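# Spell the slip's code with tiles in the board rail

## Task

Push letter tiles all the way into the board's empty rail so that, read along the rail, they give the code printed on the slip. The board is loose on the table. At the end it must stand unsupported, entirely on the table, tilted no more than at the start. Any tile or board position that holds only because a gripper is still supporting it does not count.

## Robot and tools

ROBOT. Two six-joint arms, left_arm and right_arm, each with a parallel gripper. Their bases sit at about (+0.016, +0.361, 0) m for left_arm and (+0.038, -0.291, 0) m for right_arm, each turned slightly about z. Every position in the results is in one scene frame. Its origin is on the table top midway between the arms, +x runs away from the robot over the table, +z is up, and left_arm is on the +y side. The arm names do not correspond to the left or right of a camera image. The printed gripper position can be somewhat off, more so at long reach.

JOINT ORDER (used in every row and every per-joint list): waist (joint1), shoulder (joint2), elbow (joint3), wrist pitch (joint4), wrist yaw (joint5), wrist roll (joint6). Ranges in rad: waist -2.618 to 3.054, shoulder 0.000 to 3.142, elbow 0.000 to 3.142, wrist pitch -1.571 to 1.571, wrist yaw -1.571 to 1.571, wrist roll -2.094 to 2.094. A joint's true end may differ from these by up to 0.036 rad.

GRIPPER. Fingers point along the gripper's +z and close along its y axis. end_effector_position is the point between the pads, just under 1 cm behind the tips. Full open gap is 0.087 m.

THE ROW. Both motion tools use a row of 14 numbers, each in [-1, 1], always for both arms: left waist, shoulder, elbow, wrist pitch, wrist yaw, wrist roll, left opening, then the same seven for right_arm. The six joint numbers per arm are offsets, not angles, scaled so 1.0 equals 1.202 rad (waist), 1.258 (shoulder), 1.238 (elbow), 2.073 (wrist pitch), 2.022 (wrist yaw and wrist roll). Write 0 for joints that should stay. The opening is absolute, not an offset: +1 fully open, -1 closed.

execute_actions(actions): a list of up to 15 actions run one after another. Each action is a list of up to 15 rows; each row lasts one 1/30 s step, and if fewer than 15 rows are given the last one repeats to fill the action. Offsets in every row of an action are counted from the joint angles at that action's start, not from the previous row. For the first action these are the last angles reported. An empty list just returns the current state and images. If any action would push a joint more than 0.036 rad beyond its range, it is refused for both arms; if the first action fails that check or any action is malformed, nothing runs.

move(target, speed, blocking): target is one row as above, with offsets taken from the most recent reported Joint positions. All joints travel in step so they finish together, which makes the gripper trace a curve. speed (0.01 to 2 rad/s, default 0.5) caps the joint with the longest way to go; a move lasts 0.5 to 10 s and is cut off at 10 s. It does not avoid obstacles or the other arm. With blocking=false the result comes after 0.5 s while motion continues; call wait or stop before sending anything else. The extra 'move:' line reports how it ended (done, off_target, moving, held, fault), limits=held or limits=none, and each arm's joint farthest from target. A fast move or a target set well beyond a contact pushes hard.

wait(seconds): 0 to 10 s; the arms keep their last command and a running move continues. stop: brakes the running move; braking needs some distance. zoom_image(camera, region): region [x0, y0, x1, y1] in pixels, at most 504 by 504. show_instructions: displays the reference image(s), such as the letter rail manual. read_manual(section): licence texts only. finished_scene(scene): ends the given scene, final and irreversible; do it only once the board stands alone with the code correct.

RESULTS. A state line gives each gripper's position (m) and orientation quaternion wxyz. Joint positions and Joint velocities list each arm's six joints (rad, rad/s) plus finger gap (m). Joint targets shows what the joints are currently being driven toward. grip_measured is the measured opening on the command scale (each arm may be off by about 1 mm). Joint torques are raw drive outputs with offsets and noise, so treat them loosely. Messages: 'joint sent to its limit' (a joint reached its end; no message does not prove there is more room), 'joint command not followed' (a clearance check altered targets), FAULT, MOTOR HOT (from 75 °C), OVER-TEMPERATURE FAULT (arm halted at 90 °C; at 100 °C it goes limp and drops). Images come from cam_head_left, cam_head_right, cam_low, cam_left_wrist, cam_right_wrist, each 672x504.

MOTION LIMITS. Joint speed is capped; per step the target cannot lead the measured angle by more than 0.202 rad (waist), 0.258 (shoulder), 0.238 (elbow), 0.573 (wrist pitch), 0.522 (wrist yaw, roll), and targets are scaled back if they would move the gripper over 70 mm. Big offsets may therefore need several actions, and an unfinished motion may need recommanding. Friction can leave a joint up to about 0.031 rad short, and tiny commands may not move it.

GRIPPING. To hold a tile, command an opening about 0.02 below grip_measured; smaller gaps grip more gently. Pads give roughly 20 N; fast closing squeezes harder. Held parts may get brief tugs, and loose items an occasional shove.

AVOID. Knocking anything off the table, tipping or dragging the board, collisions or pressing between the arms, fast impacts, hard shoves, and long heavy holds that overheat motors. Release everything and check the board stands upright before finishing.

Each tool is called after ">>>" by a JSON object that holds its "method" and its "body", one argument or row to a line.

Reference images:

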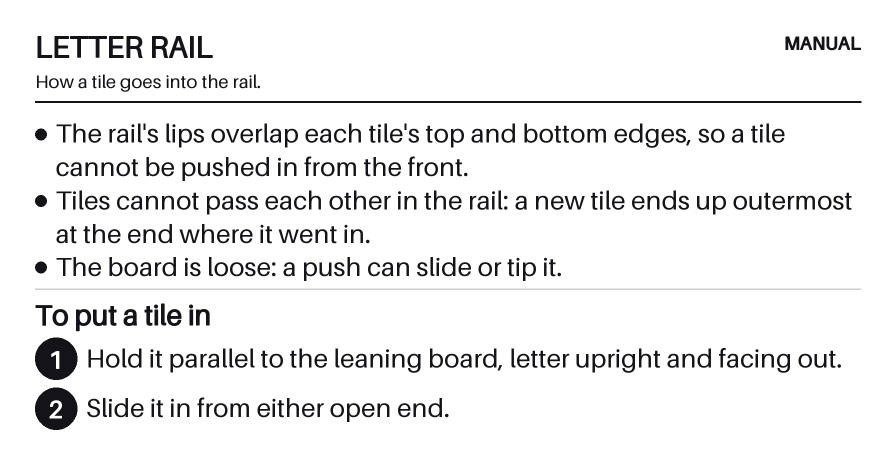

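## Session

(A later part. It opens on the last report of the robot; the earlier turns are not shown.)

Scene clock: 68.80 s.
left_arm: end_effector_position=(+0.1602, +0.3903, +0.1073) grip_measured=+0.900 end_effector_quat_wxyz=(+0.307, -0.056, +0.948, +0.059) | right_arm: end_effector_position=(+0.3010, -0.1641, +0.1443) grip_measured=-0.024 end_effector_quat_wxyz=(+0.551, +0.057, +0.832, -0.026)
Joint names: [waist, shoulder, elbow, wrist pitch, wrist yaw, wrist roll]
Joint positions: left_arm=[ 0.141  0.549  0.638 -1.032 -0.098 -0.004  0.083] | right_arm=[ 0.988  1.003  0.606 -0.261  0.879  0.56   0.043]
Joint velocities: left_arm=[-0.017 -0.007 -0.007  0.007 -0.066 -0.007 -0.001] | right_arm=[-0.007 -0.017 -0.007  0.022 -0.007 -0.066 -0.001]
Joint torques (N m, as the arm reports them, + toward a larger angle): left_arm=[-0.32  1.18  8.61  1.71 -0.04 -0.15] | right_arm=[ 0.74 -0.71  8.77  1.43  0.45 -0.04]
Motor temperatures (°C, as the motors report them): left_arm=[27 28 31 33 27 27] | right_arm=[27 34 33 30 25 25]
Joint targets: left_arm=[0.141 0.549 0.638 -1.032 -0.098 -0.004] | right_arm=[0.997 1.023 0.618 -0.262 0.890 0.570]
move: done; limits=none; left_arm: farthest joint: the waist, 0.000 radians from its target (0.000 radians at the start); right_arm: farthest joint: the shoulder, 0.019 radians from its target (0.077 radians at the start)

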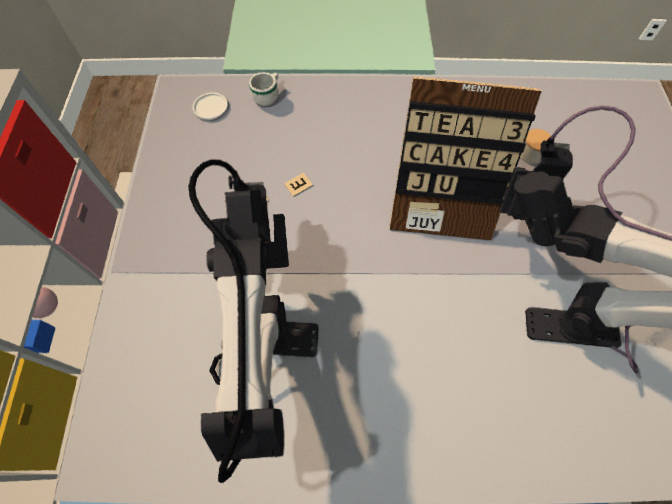

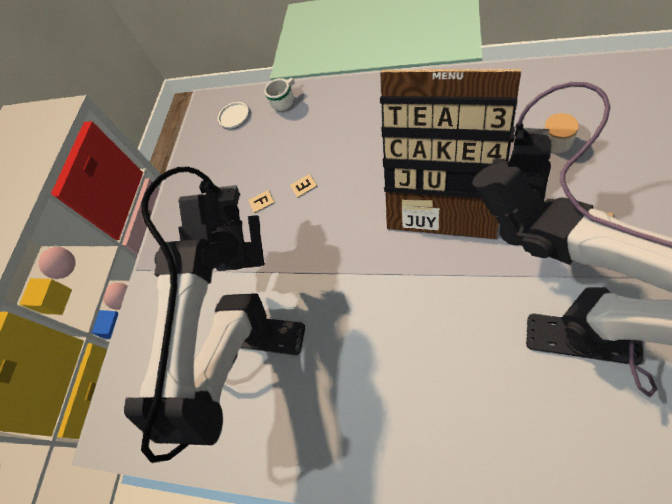

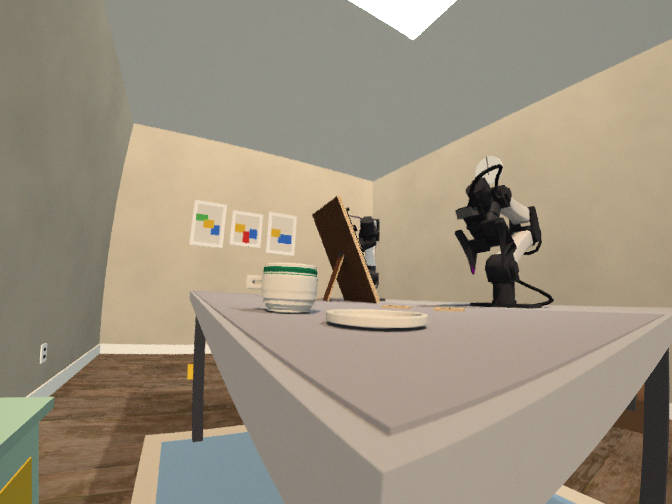

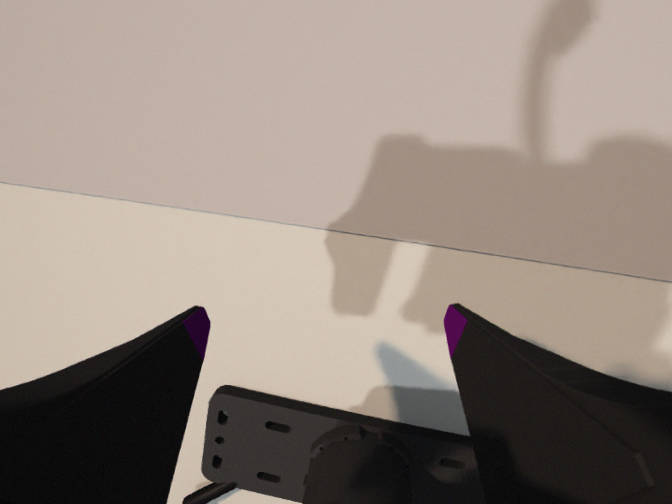

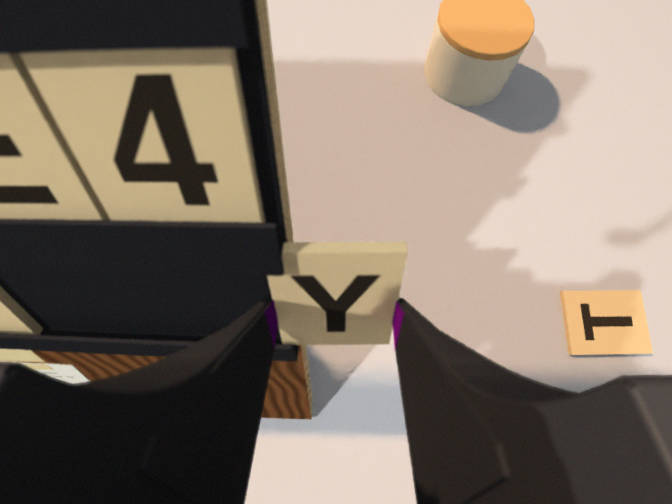

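>>> {"method": "move", "body": {
  "target": [0,0,0,0,0,0,0.9,0.073,0.124,0.077,-0.01,0.033,0.046,-0.12],
  "speed": 0.2
}}

>>> {"method": "move", "body": {
  "target": [0,0,0,0,0,0,0.9,0.067,0.139,0.103,-0.021,0.029,0.049,-0.12],
  "speed": 0.2
}}

>>> {"method": "move", "body": {
  "target": [0,0,0,0,0,0,0.9,0.046,0.113,0.097,-0.025,0.019,0.036,-0.12],
  "speed": 0.2
}}

>>> {"method": "execute_actions", "body": {
  "actions": [
    [[0,0,0,0,0,0,0.9,0,0,0,0,0,0,0.2]]
  ]
}}

Scene clock: 70.43 s.
left_arm: end_effector_position=(+0.1602, +0.3903, +0.1073) grip_measured=+0.900 end_effector_quat_wxyz=(+0.307, -0.056, +0.948, +0.059) | right_arm: end_effector_position=(+0.3042, -0.1330, +0.1445) grip_measured=-0.024 end_effector_quat_wxyz=(+0.551, +0.056, +0.833, -0.024)
Joint names: [waist, shoulder, elbow, wrist pitch, wrist yaw, wrist roll]
Joint positions: left_arm=[ 0.141  0.549  0.638 -1.032 -0.098 -0.004  0.083] | right_arm=[ 1.067  1.139  0.688 -0.272  0.935  0.641  0.043]
Joint velocities: left_arm=[-0.012  0.022  0.007 -0.037  0.037 -0.007  0.   ] | right_arm=[-0.007  0.007 -0.002  0.051 -0.037 -0.051 -0.   ]
Joint torques (N m, as the arm reports them, + toward a larger angle): left_arm=[-0.32  1.21  8.64  1.71 -0.05 -0.15] | right_arm=[ 0.45 -1.56  8.61  1.2   0.48 -0.02]
Motor temperatures (°C, as the motors report them): left_arm=[27 28 31 33 27 27] | right_arm=[27 33 33 30 25 25]
Joint targets: left_arm=[0.141 0.549 0.638 -1.032 -0.098 -0.004] | right_arm=[1.076 1.160 0.701 -0.282 0.946 0.652]
move: done; limits=none; left_arm: farthest joint: the waist, 0.000 radians from its target (0.000 radians at the start); right_arm: farthest joint: the shoulder, 0.020 radians from its target (0.156 radians at the start)

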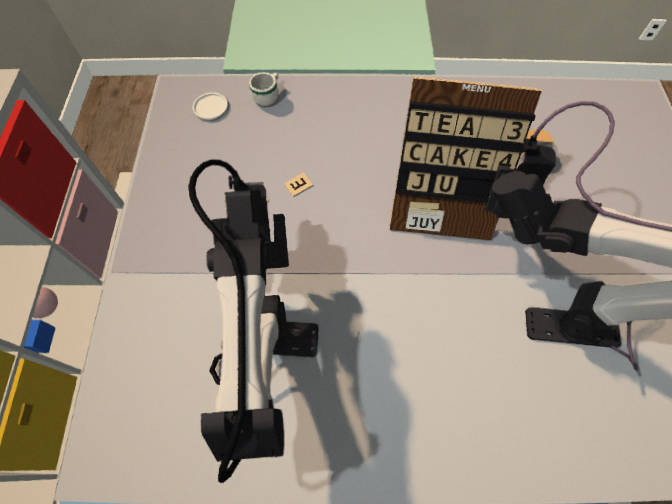

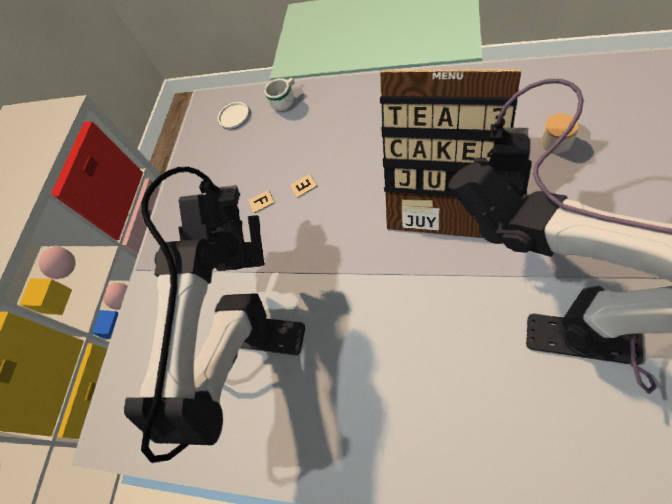

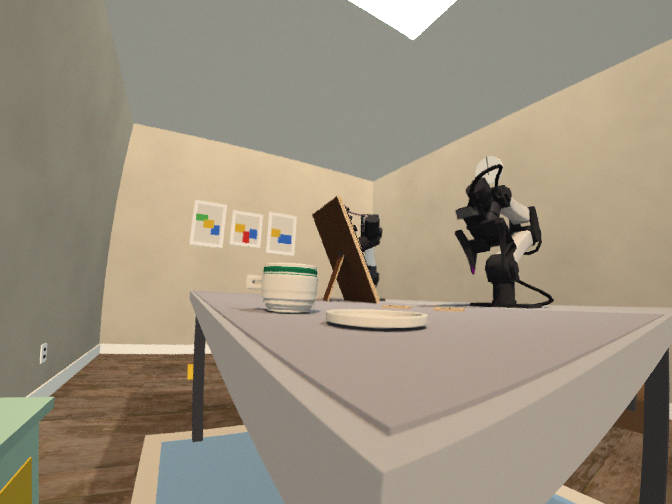

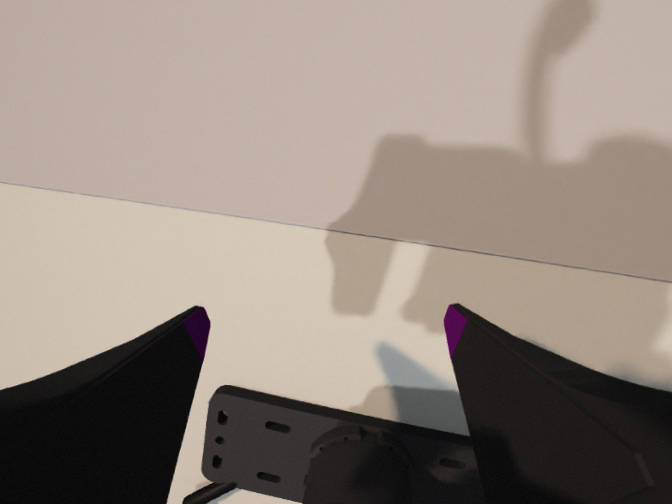

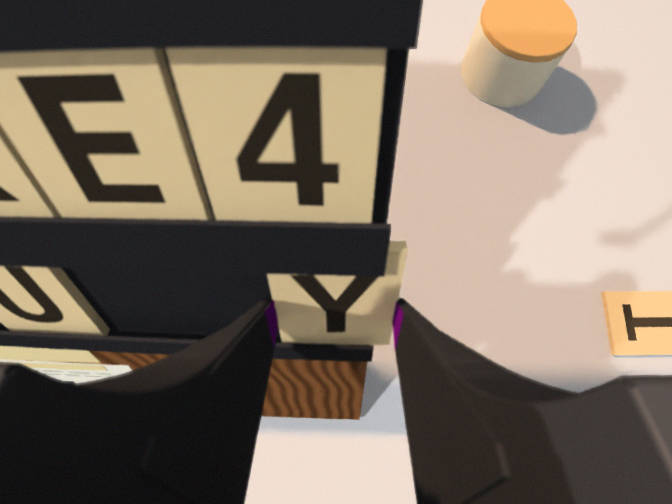

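Scene clock: 71.87 s.
left_arm: end_effector_position=(+0.1602, +0.3903, +0.1073) grip_measured=+0.900 end_effector_quat_wxyz=(+0.307, -0.056, +0.948, +0.059) | right_arm: end_effector_position=(+0.3085, -0.0960, +0.1452) grip_measured=-0.024 end_effector_quat_wxyz=(+0.550, +0.057, +0.833, -0.021)
Joint names: [waist, shoulder, elbow, wrist pitch, wrist yaw, wrist roll]
Joint positions: left_arm=[ 0.141  0.549  0.638 -1.032 -0.098 -0.004  0.083] | right_arm=[ 1.138  1.294  0.804 -0.3    0.984  0.73   0.043]
Joint velocities: left_arm=[-0.017  0.017 -0.002 -0.037 -0.022 -0.051  0.   ] | right_arm=[ 0.012  0.002  0.012  0.125  0.022 -0.066 -0.   ]
Joint torques (N m, as the arm reports them, + toward a larger angle): left_arm=[-0.35  1.2   8.65  1.71 -0.05 -0.15] | right_arm=[ 0.68 -3.46  8.28  1.16  0.55 -0.01]
Motor temperatures (°C, as the motors report them): left_arm=[27 28 31 33 27 27] | right_arm=[27 33 33 30 25 25]
Joint targets: left_arm=[0.141 0.549 0.638 -1.032 -0.098 -0.004] | right_arm=[1.147 1.314 0.816 -0.315 0.994 0.740]
move: done; limits=none; left_arm: farthest joint: the waist, 0.000 radians from its target (0.000 radians at the start); right_arm: farthest joint: the shoulder, 0.020 radians from its target (0.175 radians at the start)

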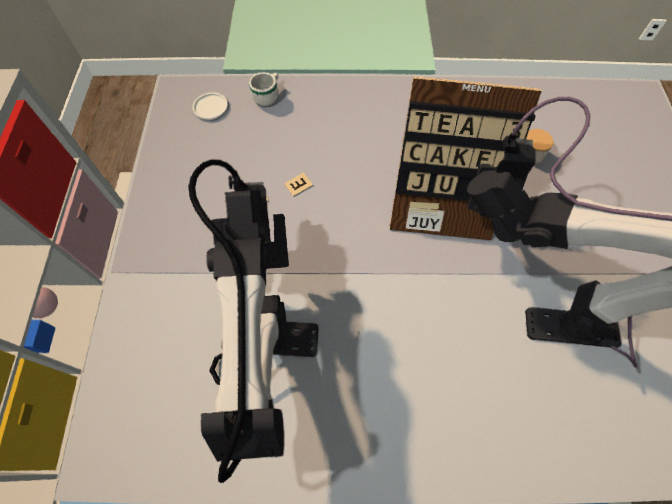

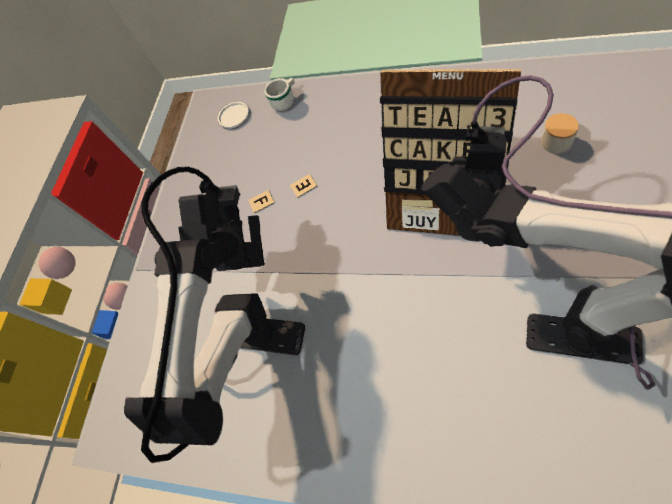

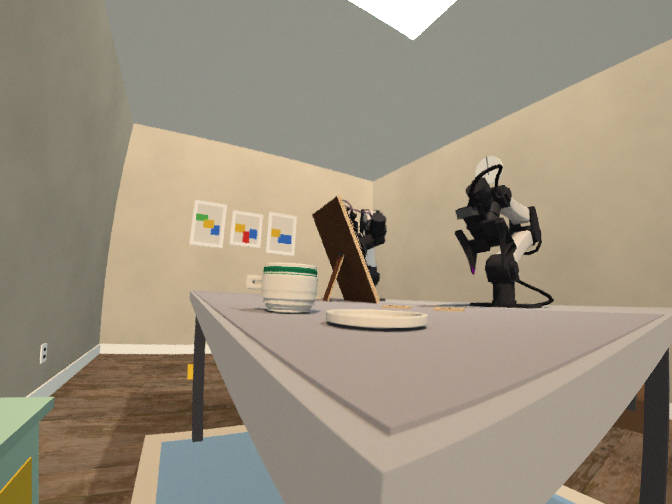

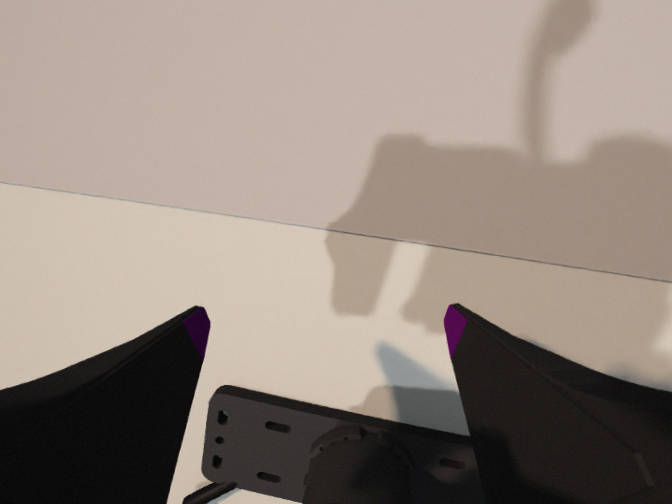

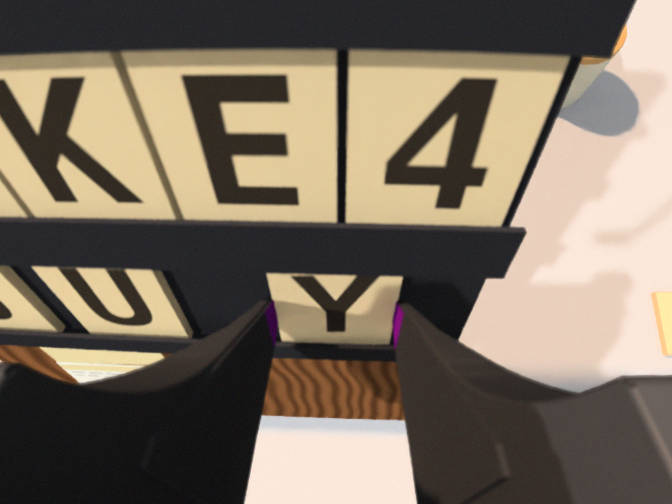

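Scene clock: 73.10 s.
left_arm: end_effector_position=(+0.1602, +0.3903, +0.1073) grip_measured=+0.900 end_effector_quat_wxyz=(+0.307, -0.056, +0.948, +0.059) | right_arm: end_effector_position=(+0.3119, -0.0653, +0.1459) grip_measured=-0.024 end_effector_quat_wxyz=(+0.550, +0.057, +0.833, -0.019)
Joint names: [waist, shoulder, elbow, wrist pitch, wrist yaw, wrist roll]
Joint positions: left_arm=[ 0.141  0.549  0.638 -1.032 -0.098 -0.004  0.083] | right_arm=[ 1.185  1.416  0.912 -0.336  1.012  0.792  0.043]
Joint velocities: left_arm=[-0.002  0.002  0.017  0.037 -0.022  0.022 -0.   ] | right_arm=[-0.002 -0.007 -0.002 -0.022 -0.051  0.007  0.001]
Joint torques (N m, as the arm reports them, + toward a larger angle): left_arm=[-0.32  1.19  8.64  1.72 -0.05 -0.16] | right_arm=[ 0.81 -4.25  8.68  1.06  0.56 -0.03]
Motor temperatures (°C, as the motors report them): left_arm=[27 28 31 33 27 27] | right_arm=[27 33 33 31 25 25]
Joint targets: left_arm=[0.141 0.549 0.638 -1.032 -0.098 -0.004] | right_arm=[1.194 1.436 0.924 -0.351 1.022 0.802]
move: done; limits=none; left_arm: farthest joint: the waist, 0.000 radians from its target (0.000 radians at the start); right_arm: farthest joint: the shoulder, 0.020 radians from its target (0.142 radians at the start)

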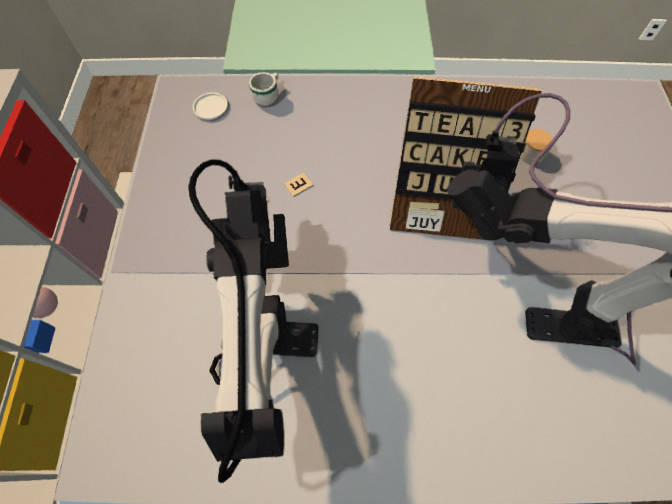

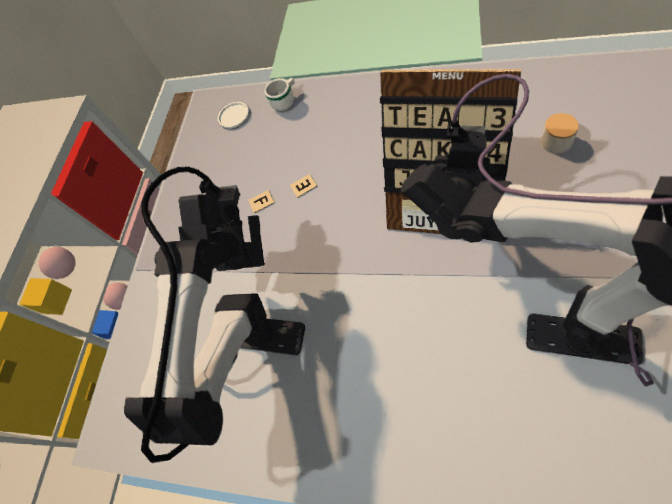

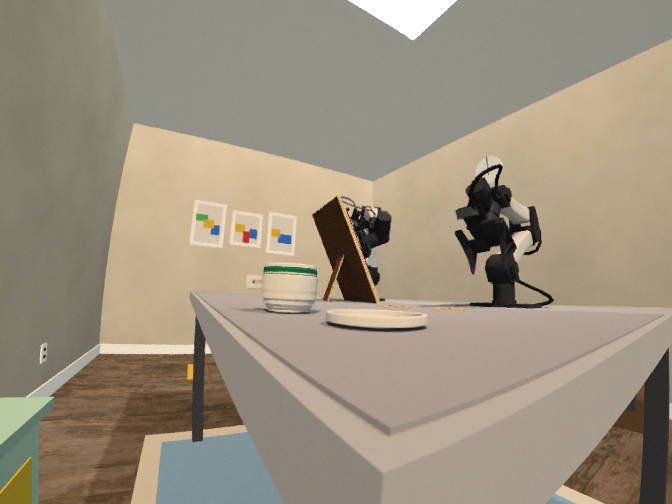

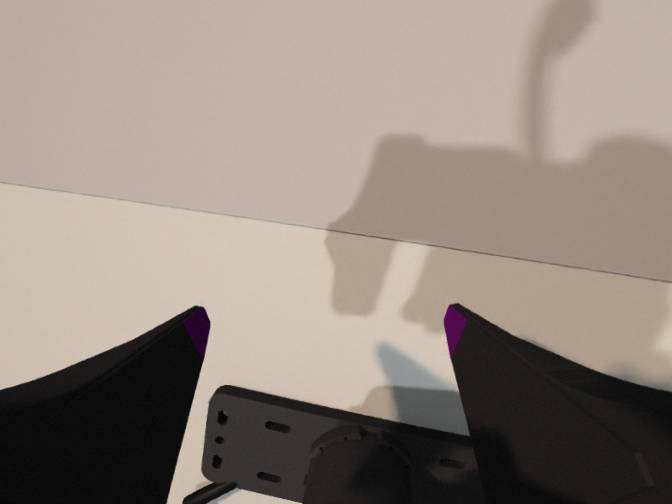

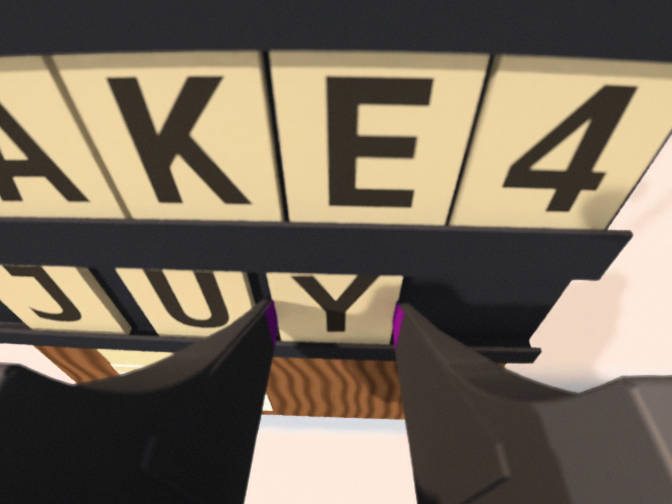

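Scene clock: 73.60 s.
left_arm: end_effector_position=(+0.1602, +0.3903, +0.1073) grip_measured=+0.900 end_effector_quat_wxyz=(+0.307, -0.056, +0.948, +0.059) | right_arm: end_effector_position=(+0.3119, -0.0653, +0.1459) grip_measured=+0.200 end_effector_quat_wxyz=(+0.550, +0.057, +0.833, -0.019)
Joint names: [waist, shoulder, elbow, wrist pitch, wrist yaw, wrist roll]
Joint positions: left_arm=[ 0.141  0.549  0.638 -1.032 -0.098 -0.004  0.083] | right_arm=[ 1.185  1.416  0.912 -0.336  1.012  0.792  0.052]
Joint velocities: left_arm=[-0.002  0.007 -0.032 -0.007  0.066 -0.007  0.001] | right_arm=[-0.002 -0.007  0.002 -0.007 -0.022 -0.022  0.   ]
Joint torques (N m, as the arm reports them, + toward a larger angle): left_arm=[-0.35  1.19  8.63  1.72 -0.05 -0.15] | right_arm=[ 0.07 -6.24  7.5   1.19  0.42 -0.12]
Motor temperatures (°C, as the motors report them): left_arm=[27 28 31 33 27 27] | right_arm=[27 33 33 31 25 25]
Joint targets: left_arm=[0.141 0.549 0.638 -1.032 -0.098 -0.004] | right_arm=[1.185 1.416 0.912 -0.336 1.012 0.792]

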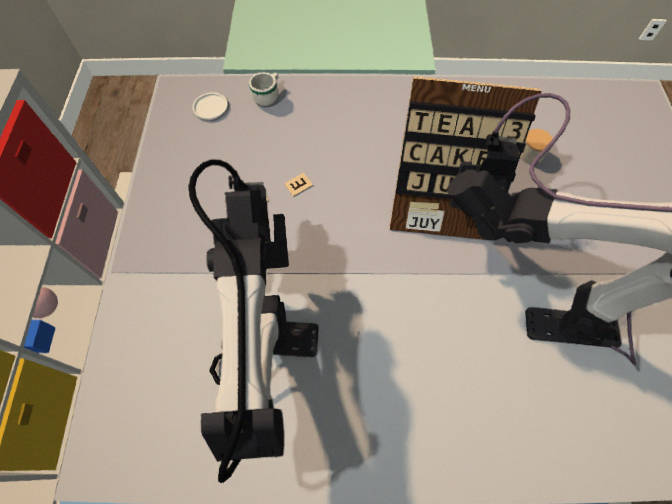

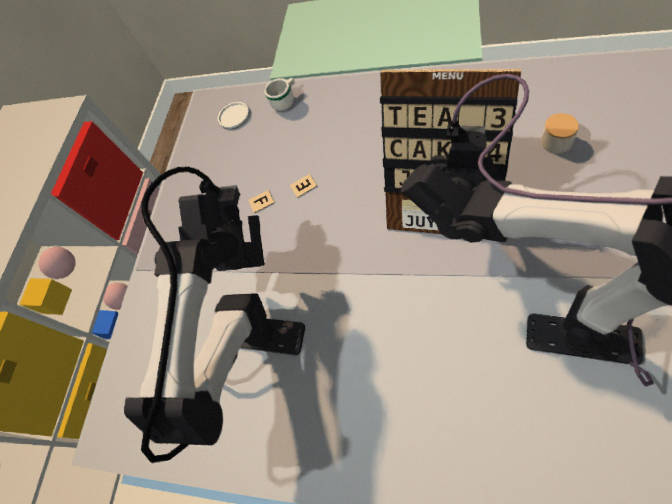

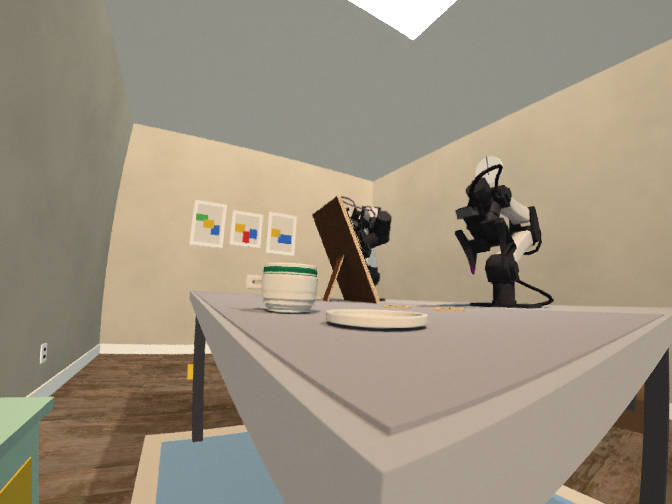

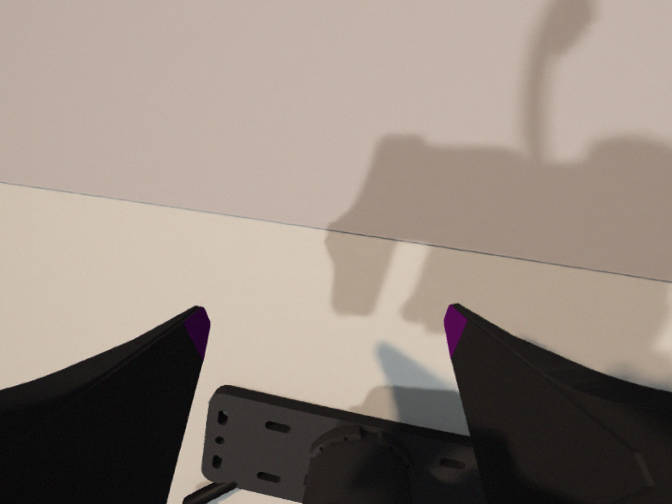

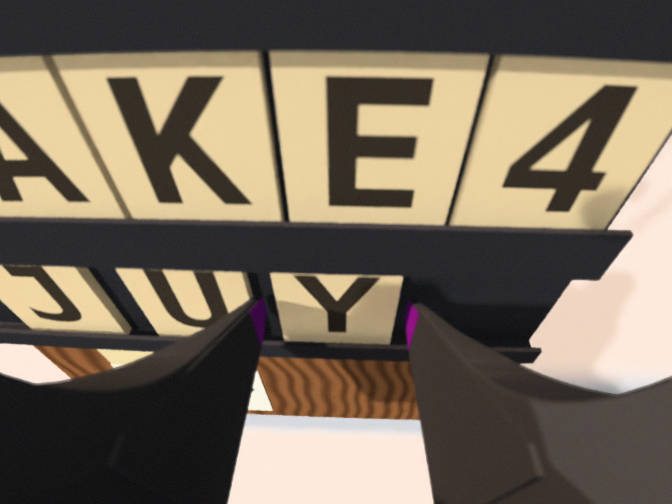

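>>> {"method": "move", "body": {
  "target": [0,0,0,0,0,0,0.9,0.16,-0.2,-0.13,-0.04,0,0,0.2],
  "speed": 0.4
}}

Scene clock: 74.83 s.
left_arm: end_effector_position=(+0.1602, +0.3903, +0.1073) grip_measured=+0.900 end_effector_quat_wxyz=(+0.307, -0.056, +0.948, +0.059) | right_arm: end_effector_position=(+0.2507, -0.0667, +0.1564) grip_measured=+0.200 end_effector_quat_wxyz=(+0.554, -0.011, +0.832, +0.044)
Joint names: [waist, shoulder, elbow, wrist pitch, wrist yaw, wrist roll]
Joint positions: left_arm=[ 0.141  0.549  0.638 -1.032 -0.098 -0.004  0.083] | right_arm=[ 1.368  1.178  0.772 -0.402  1.012  0.792  0.052]
Joint velocities: left_arm=[-0.027 -0.002  0.007 -0.007 -0.022 -0.022 -0.   ] | right_arm=[ 0.007 -0.002 -0.002  0.007 -0.007 -0.022 -0.001]
Joint torques (N m, as the arm reports them, + toward a larger angle): left_arm=[-0.32  1.2   8.61  1.71 -0.05 -0.15] | right_arm=[ 0.78 -5.34  5.84  1.12  0.44 -0.13]
Motor temperatures (°C, as the motors report them): left_arm=[27 28 31 33 27 27] | right_arm=[27 33 33 31 25 25]
Joint targets: left_arm=[0.141 0.549 0.638 -1.032 -0.098 -0.004] | right_arm=[1.377 1.164 0.751 -0.419 1.012 0.792]
move: off_target (right_arm); limits=none; left_arm: farthest joint: the waist, 0.000 radians from its target (0.000 radians at the start); right_arm: farthest joint: the elbow, 0.021 radians from its target (0.161 radians at the start)

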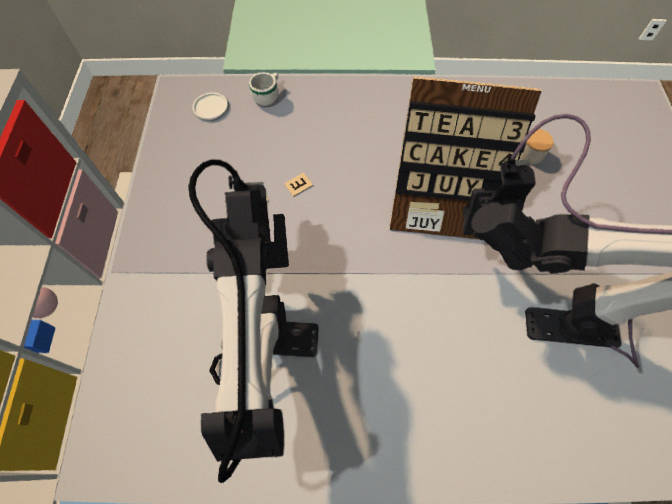

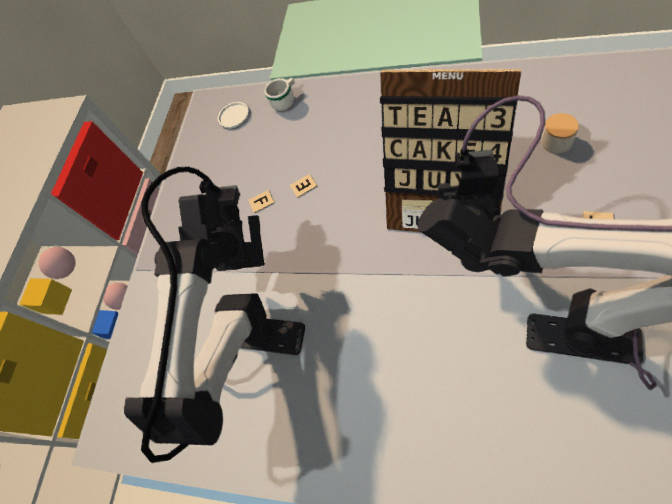

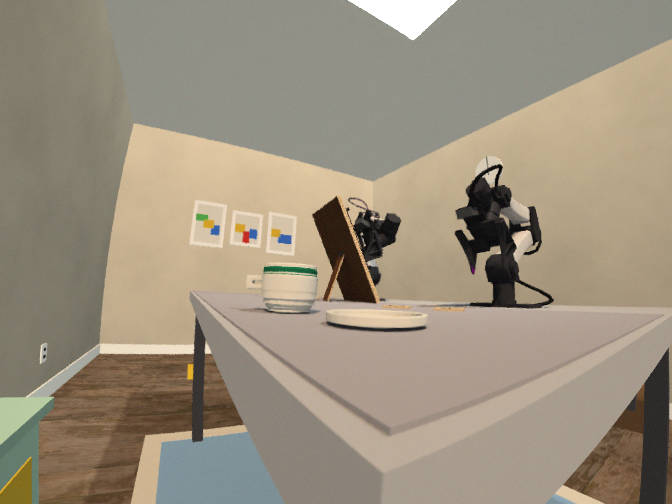

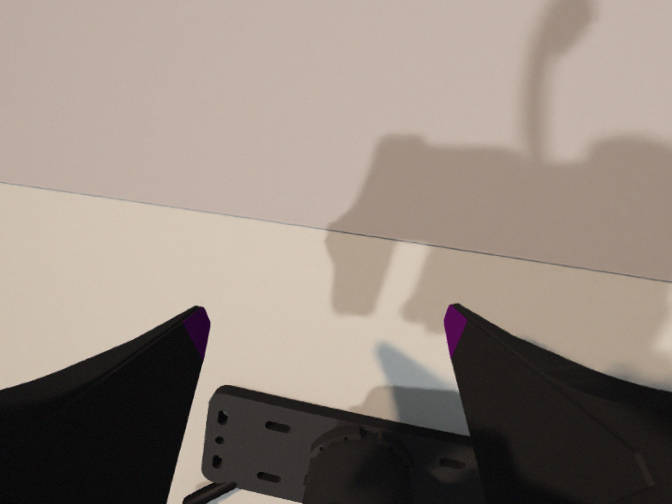

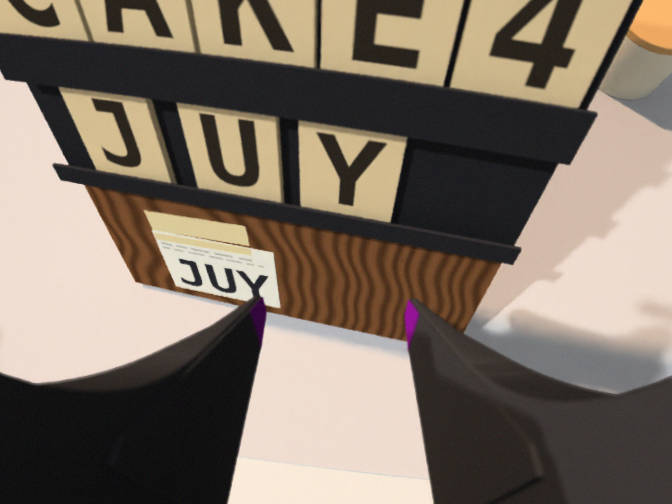

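>>> {"method": "finished_scene", "body": {
  "scene": 1
}}

The scene is finished: the task was done.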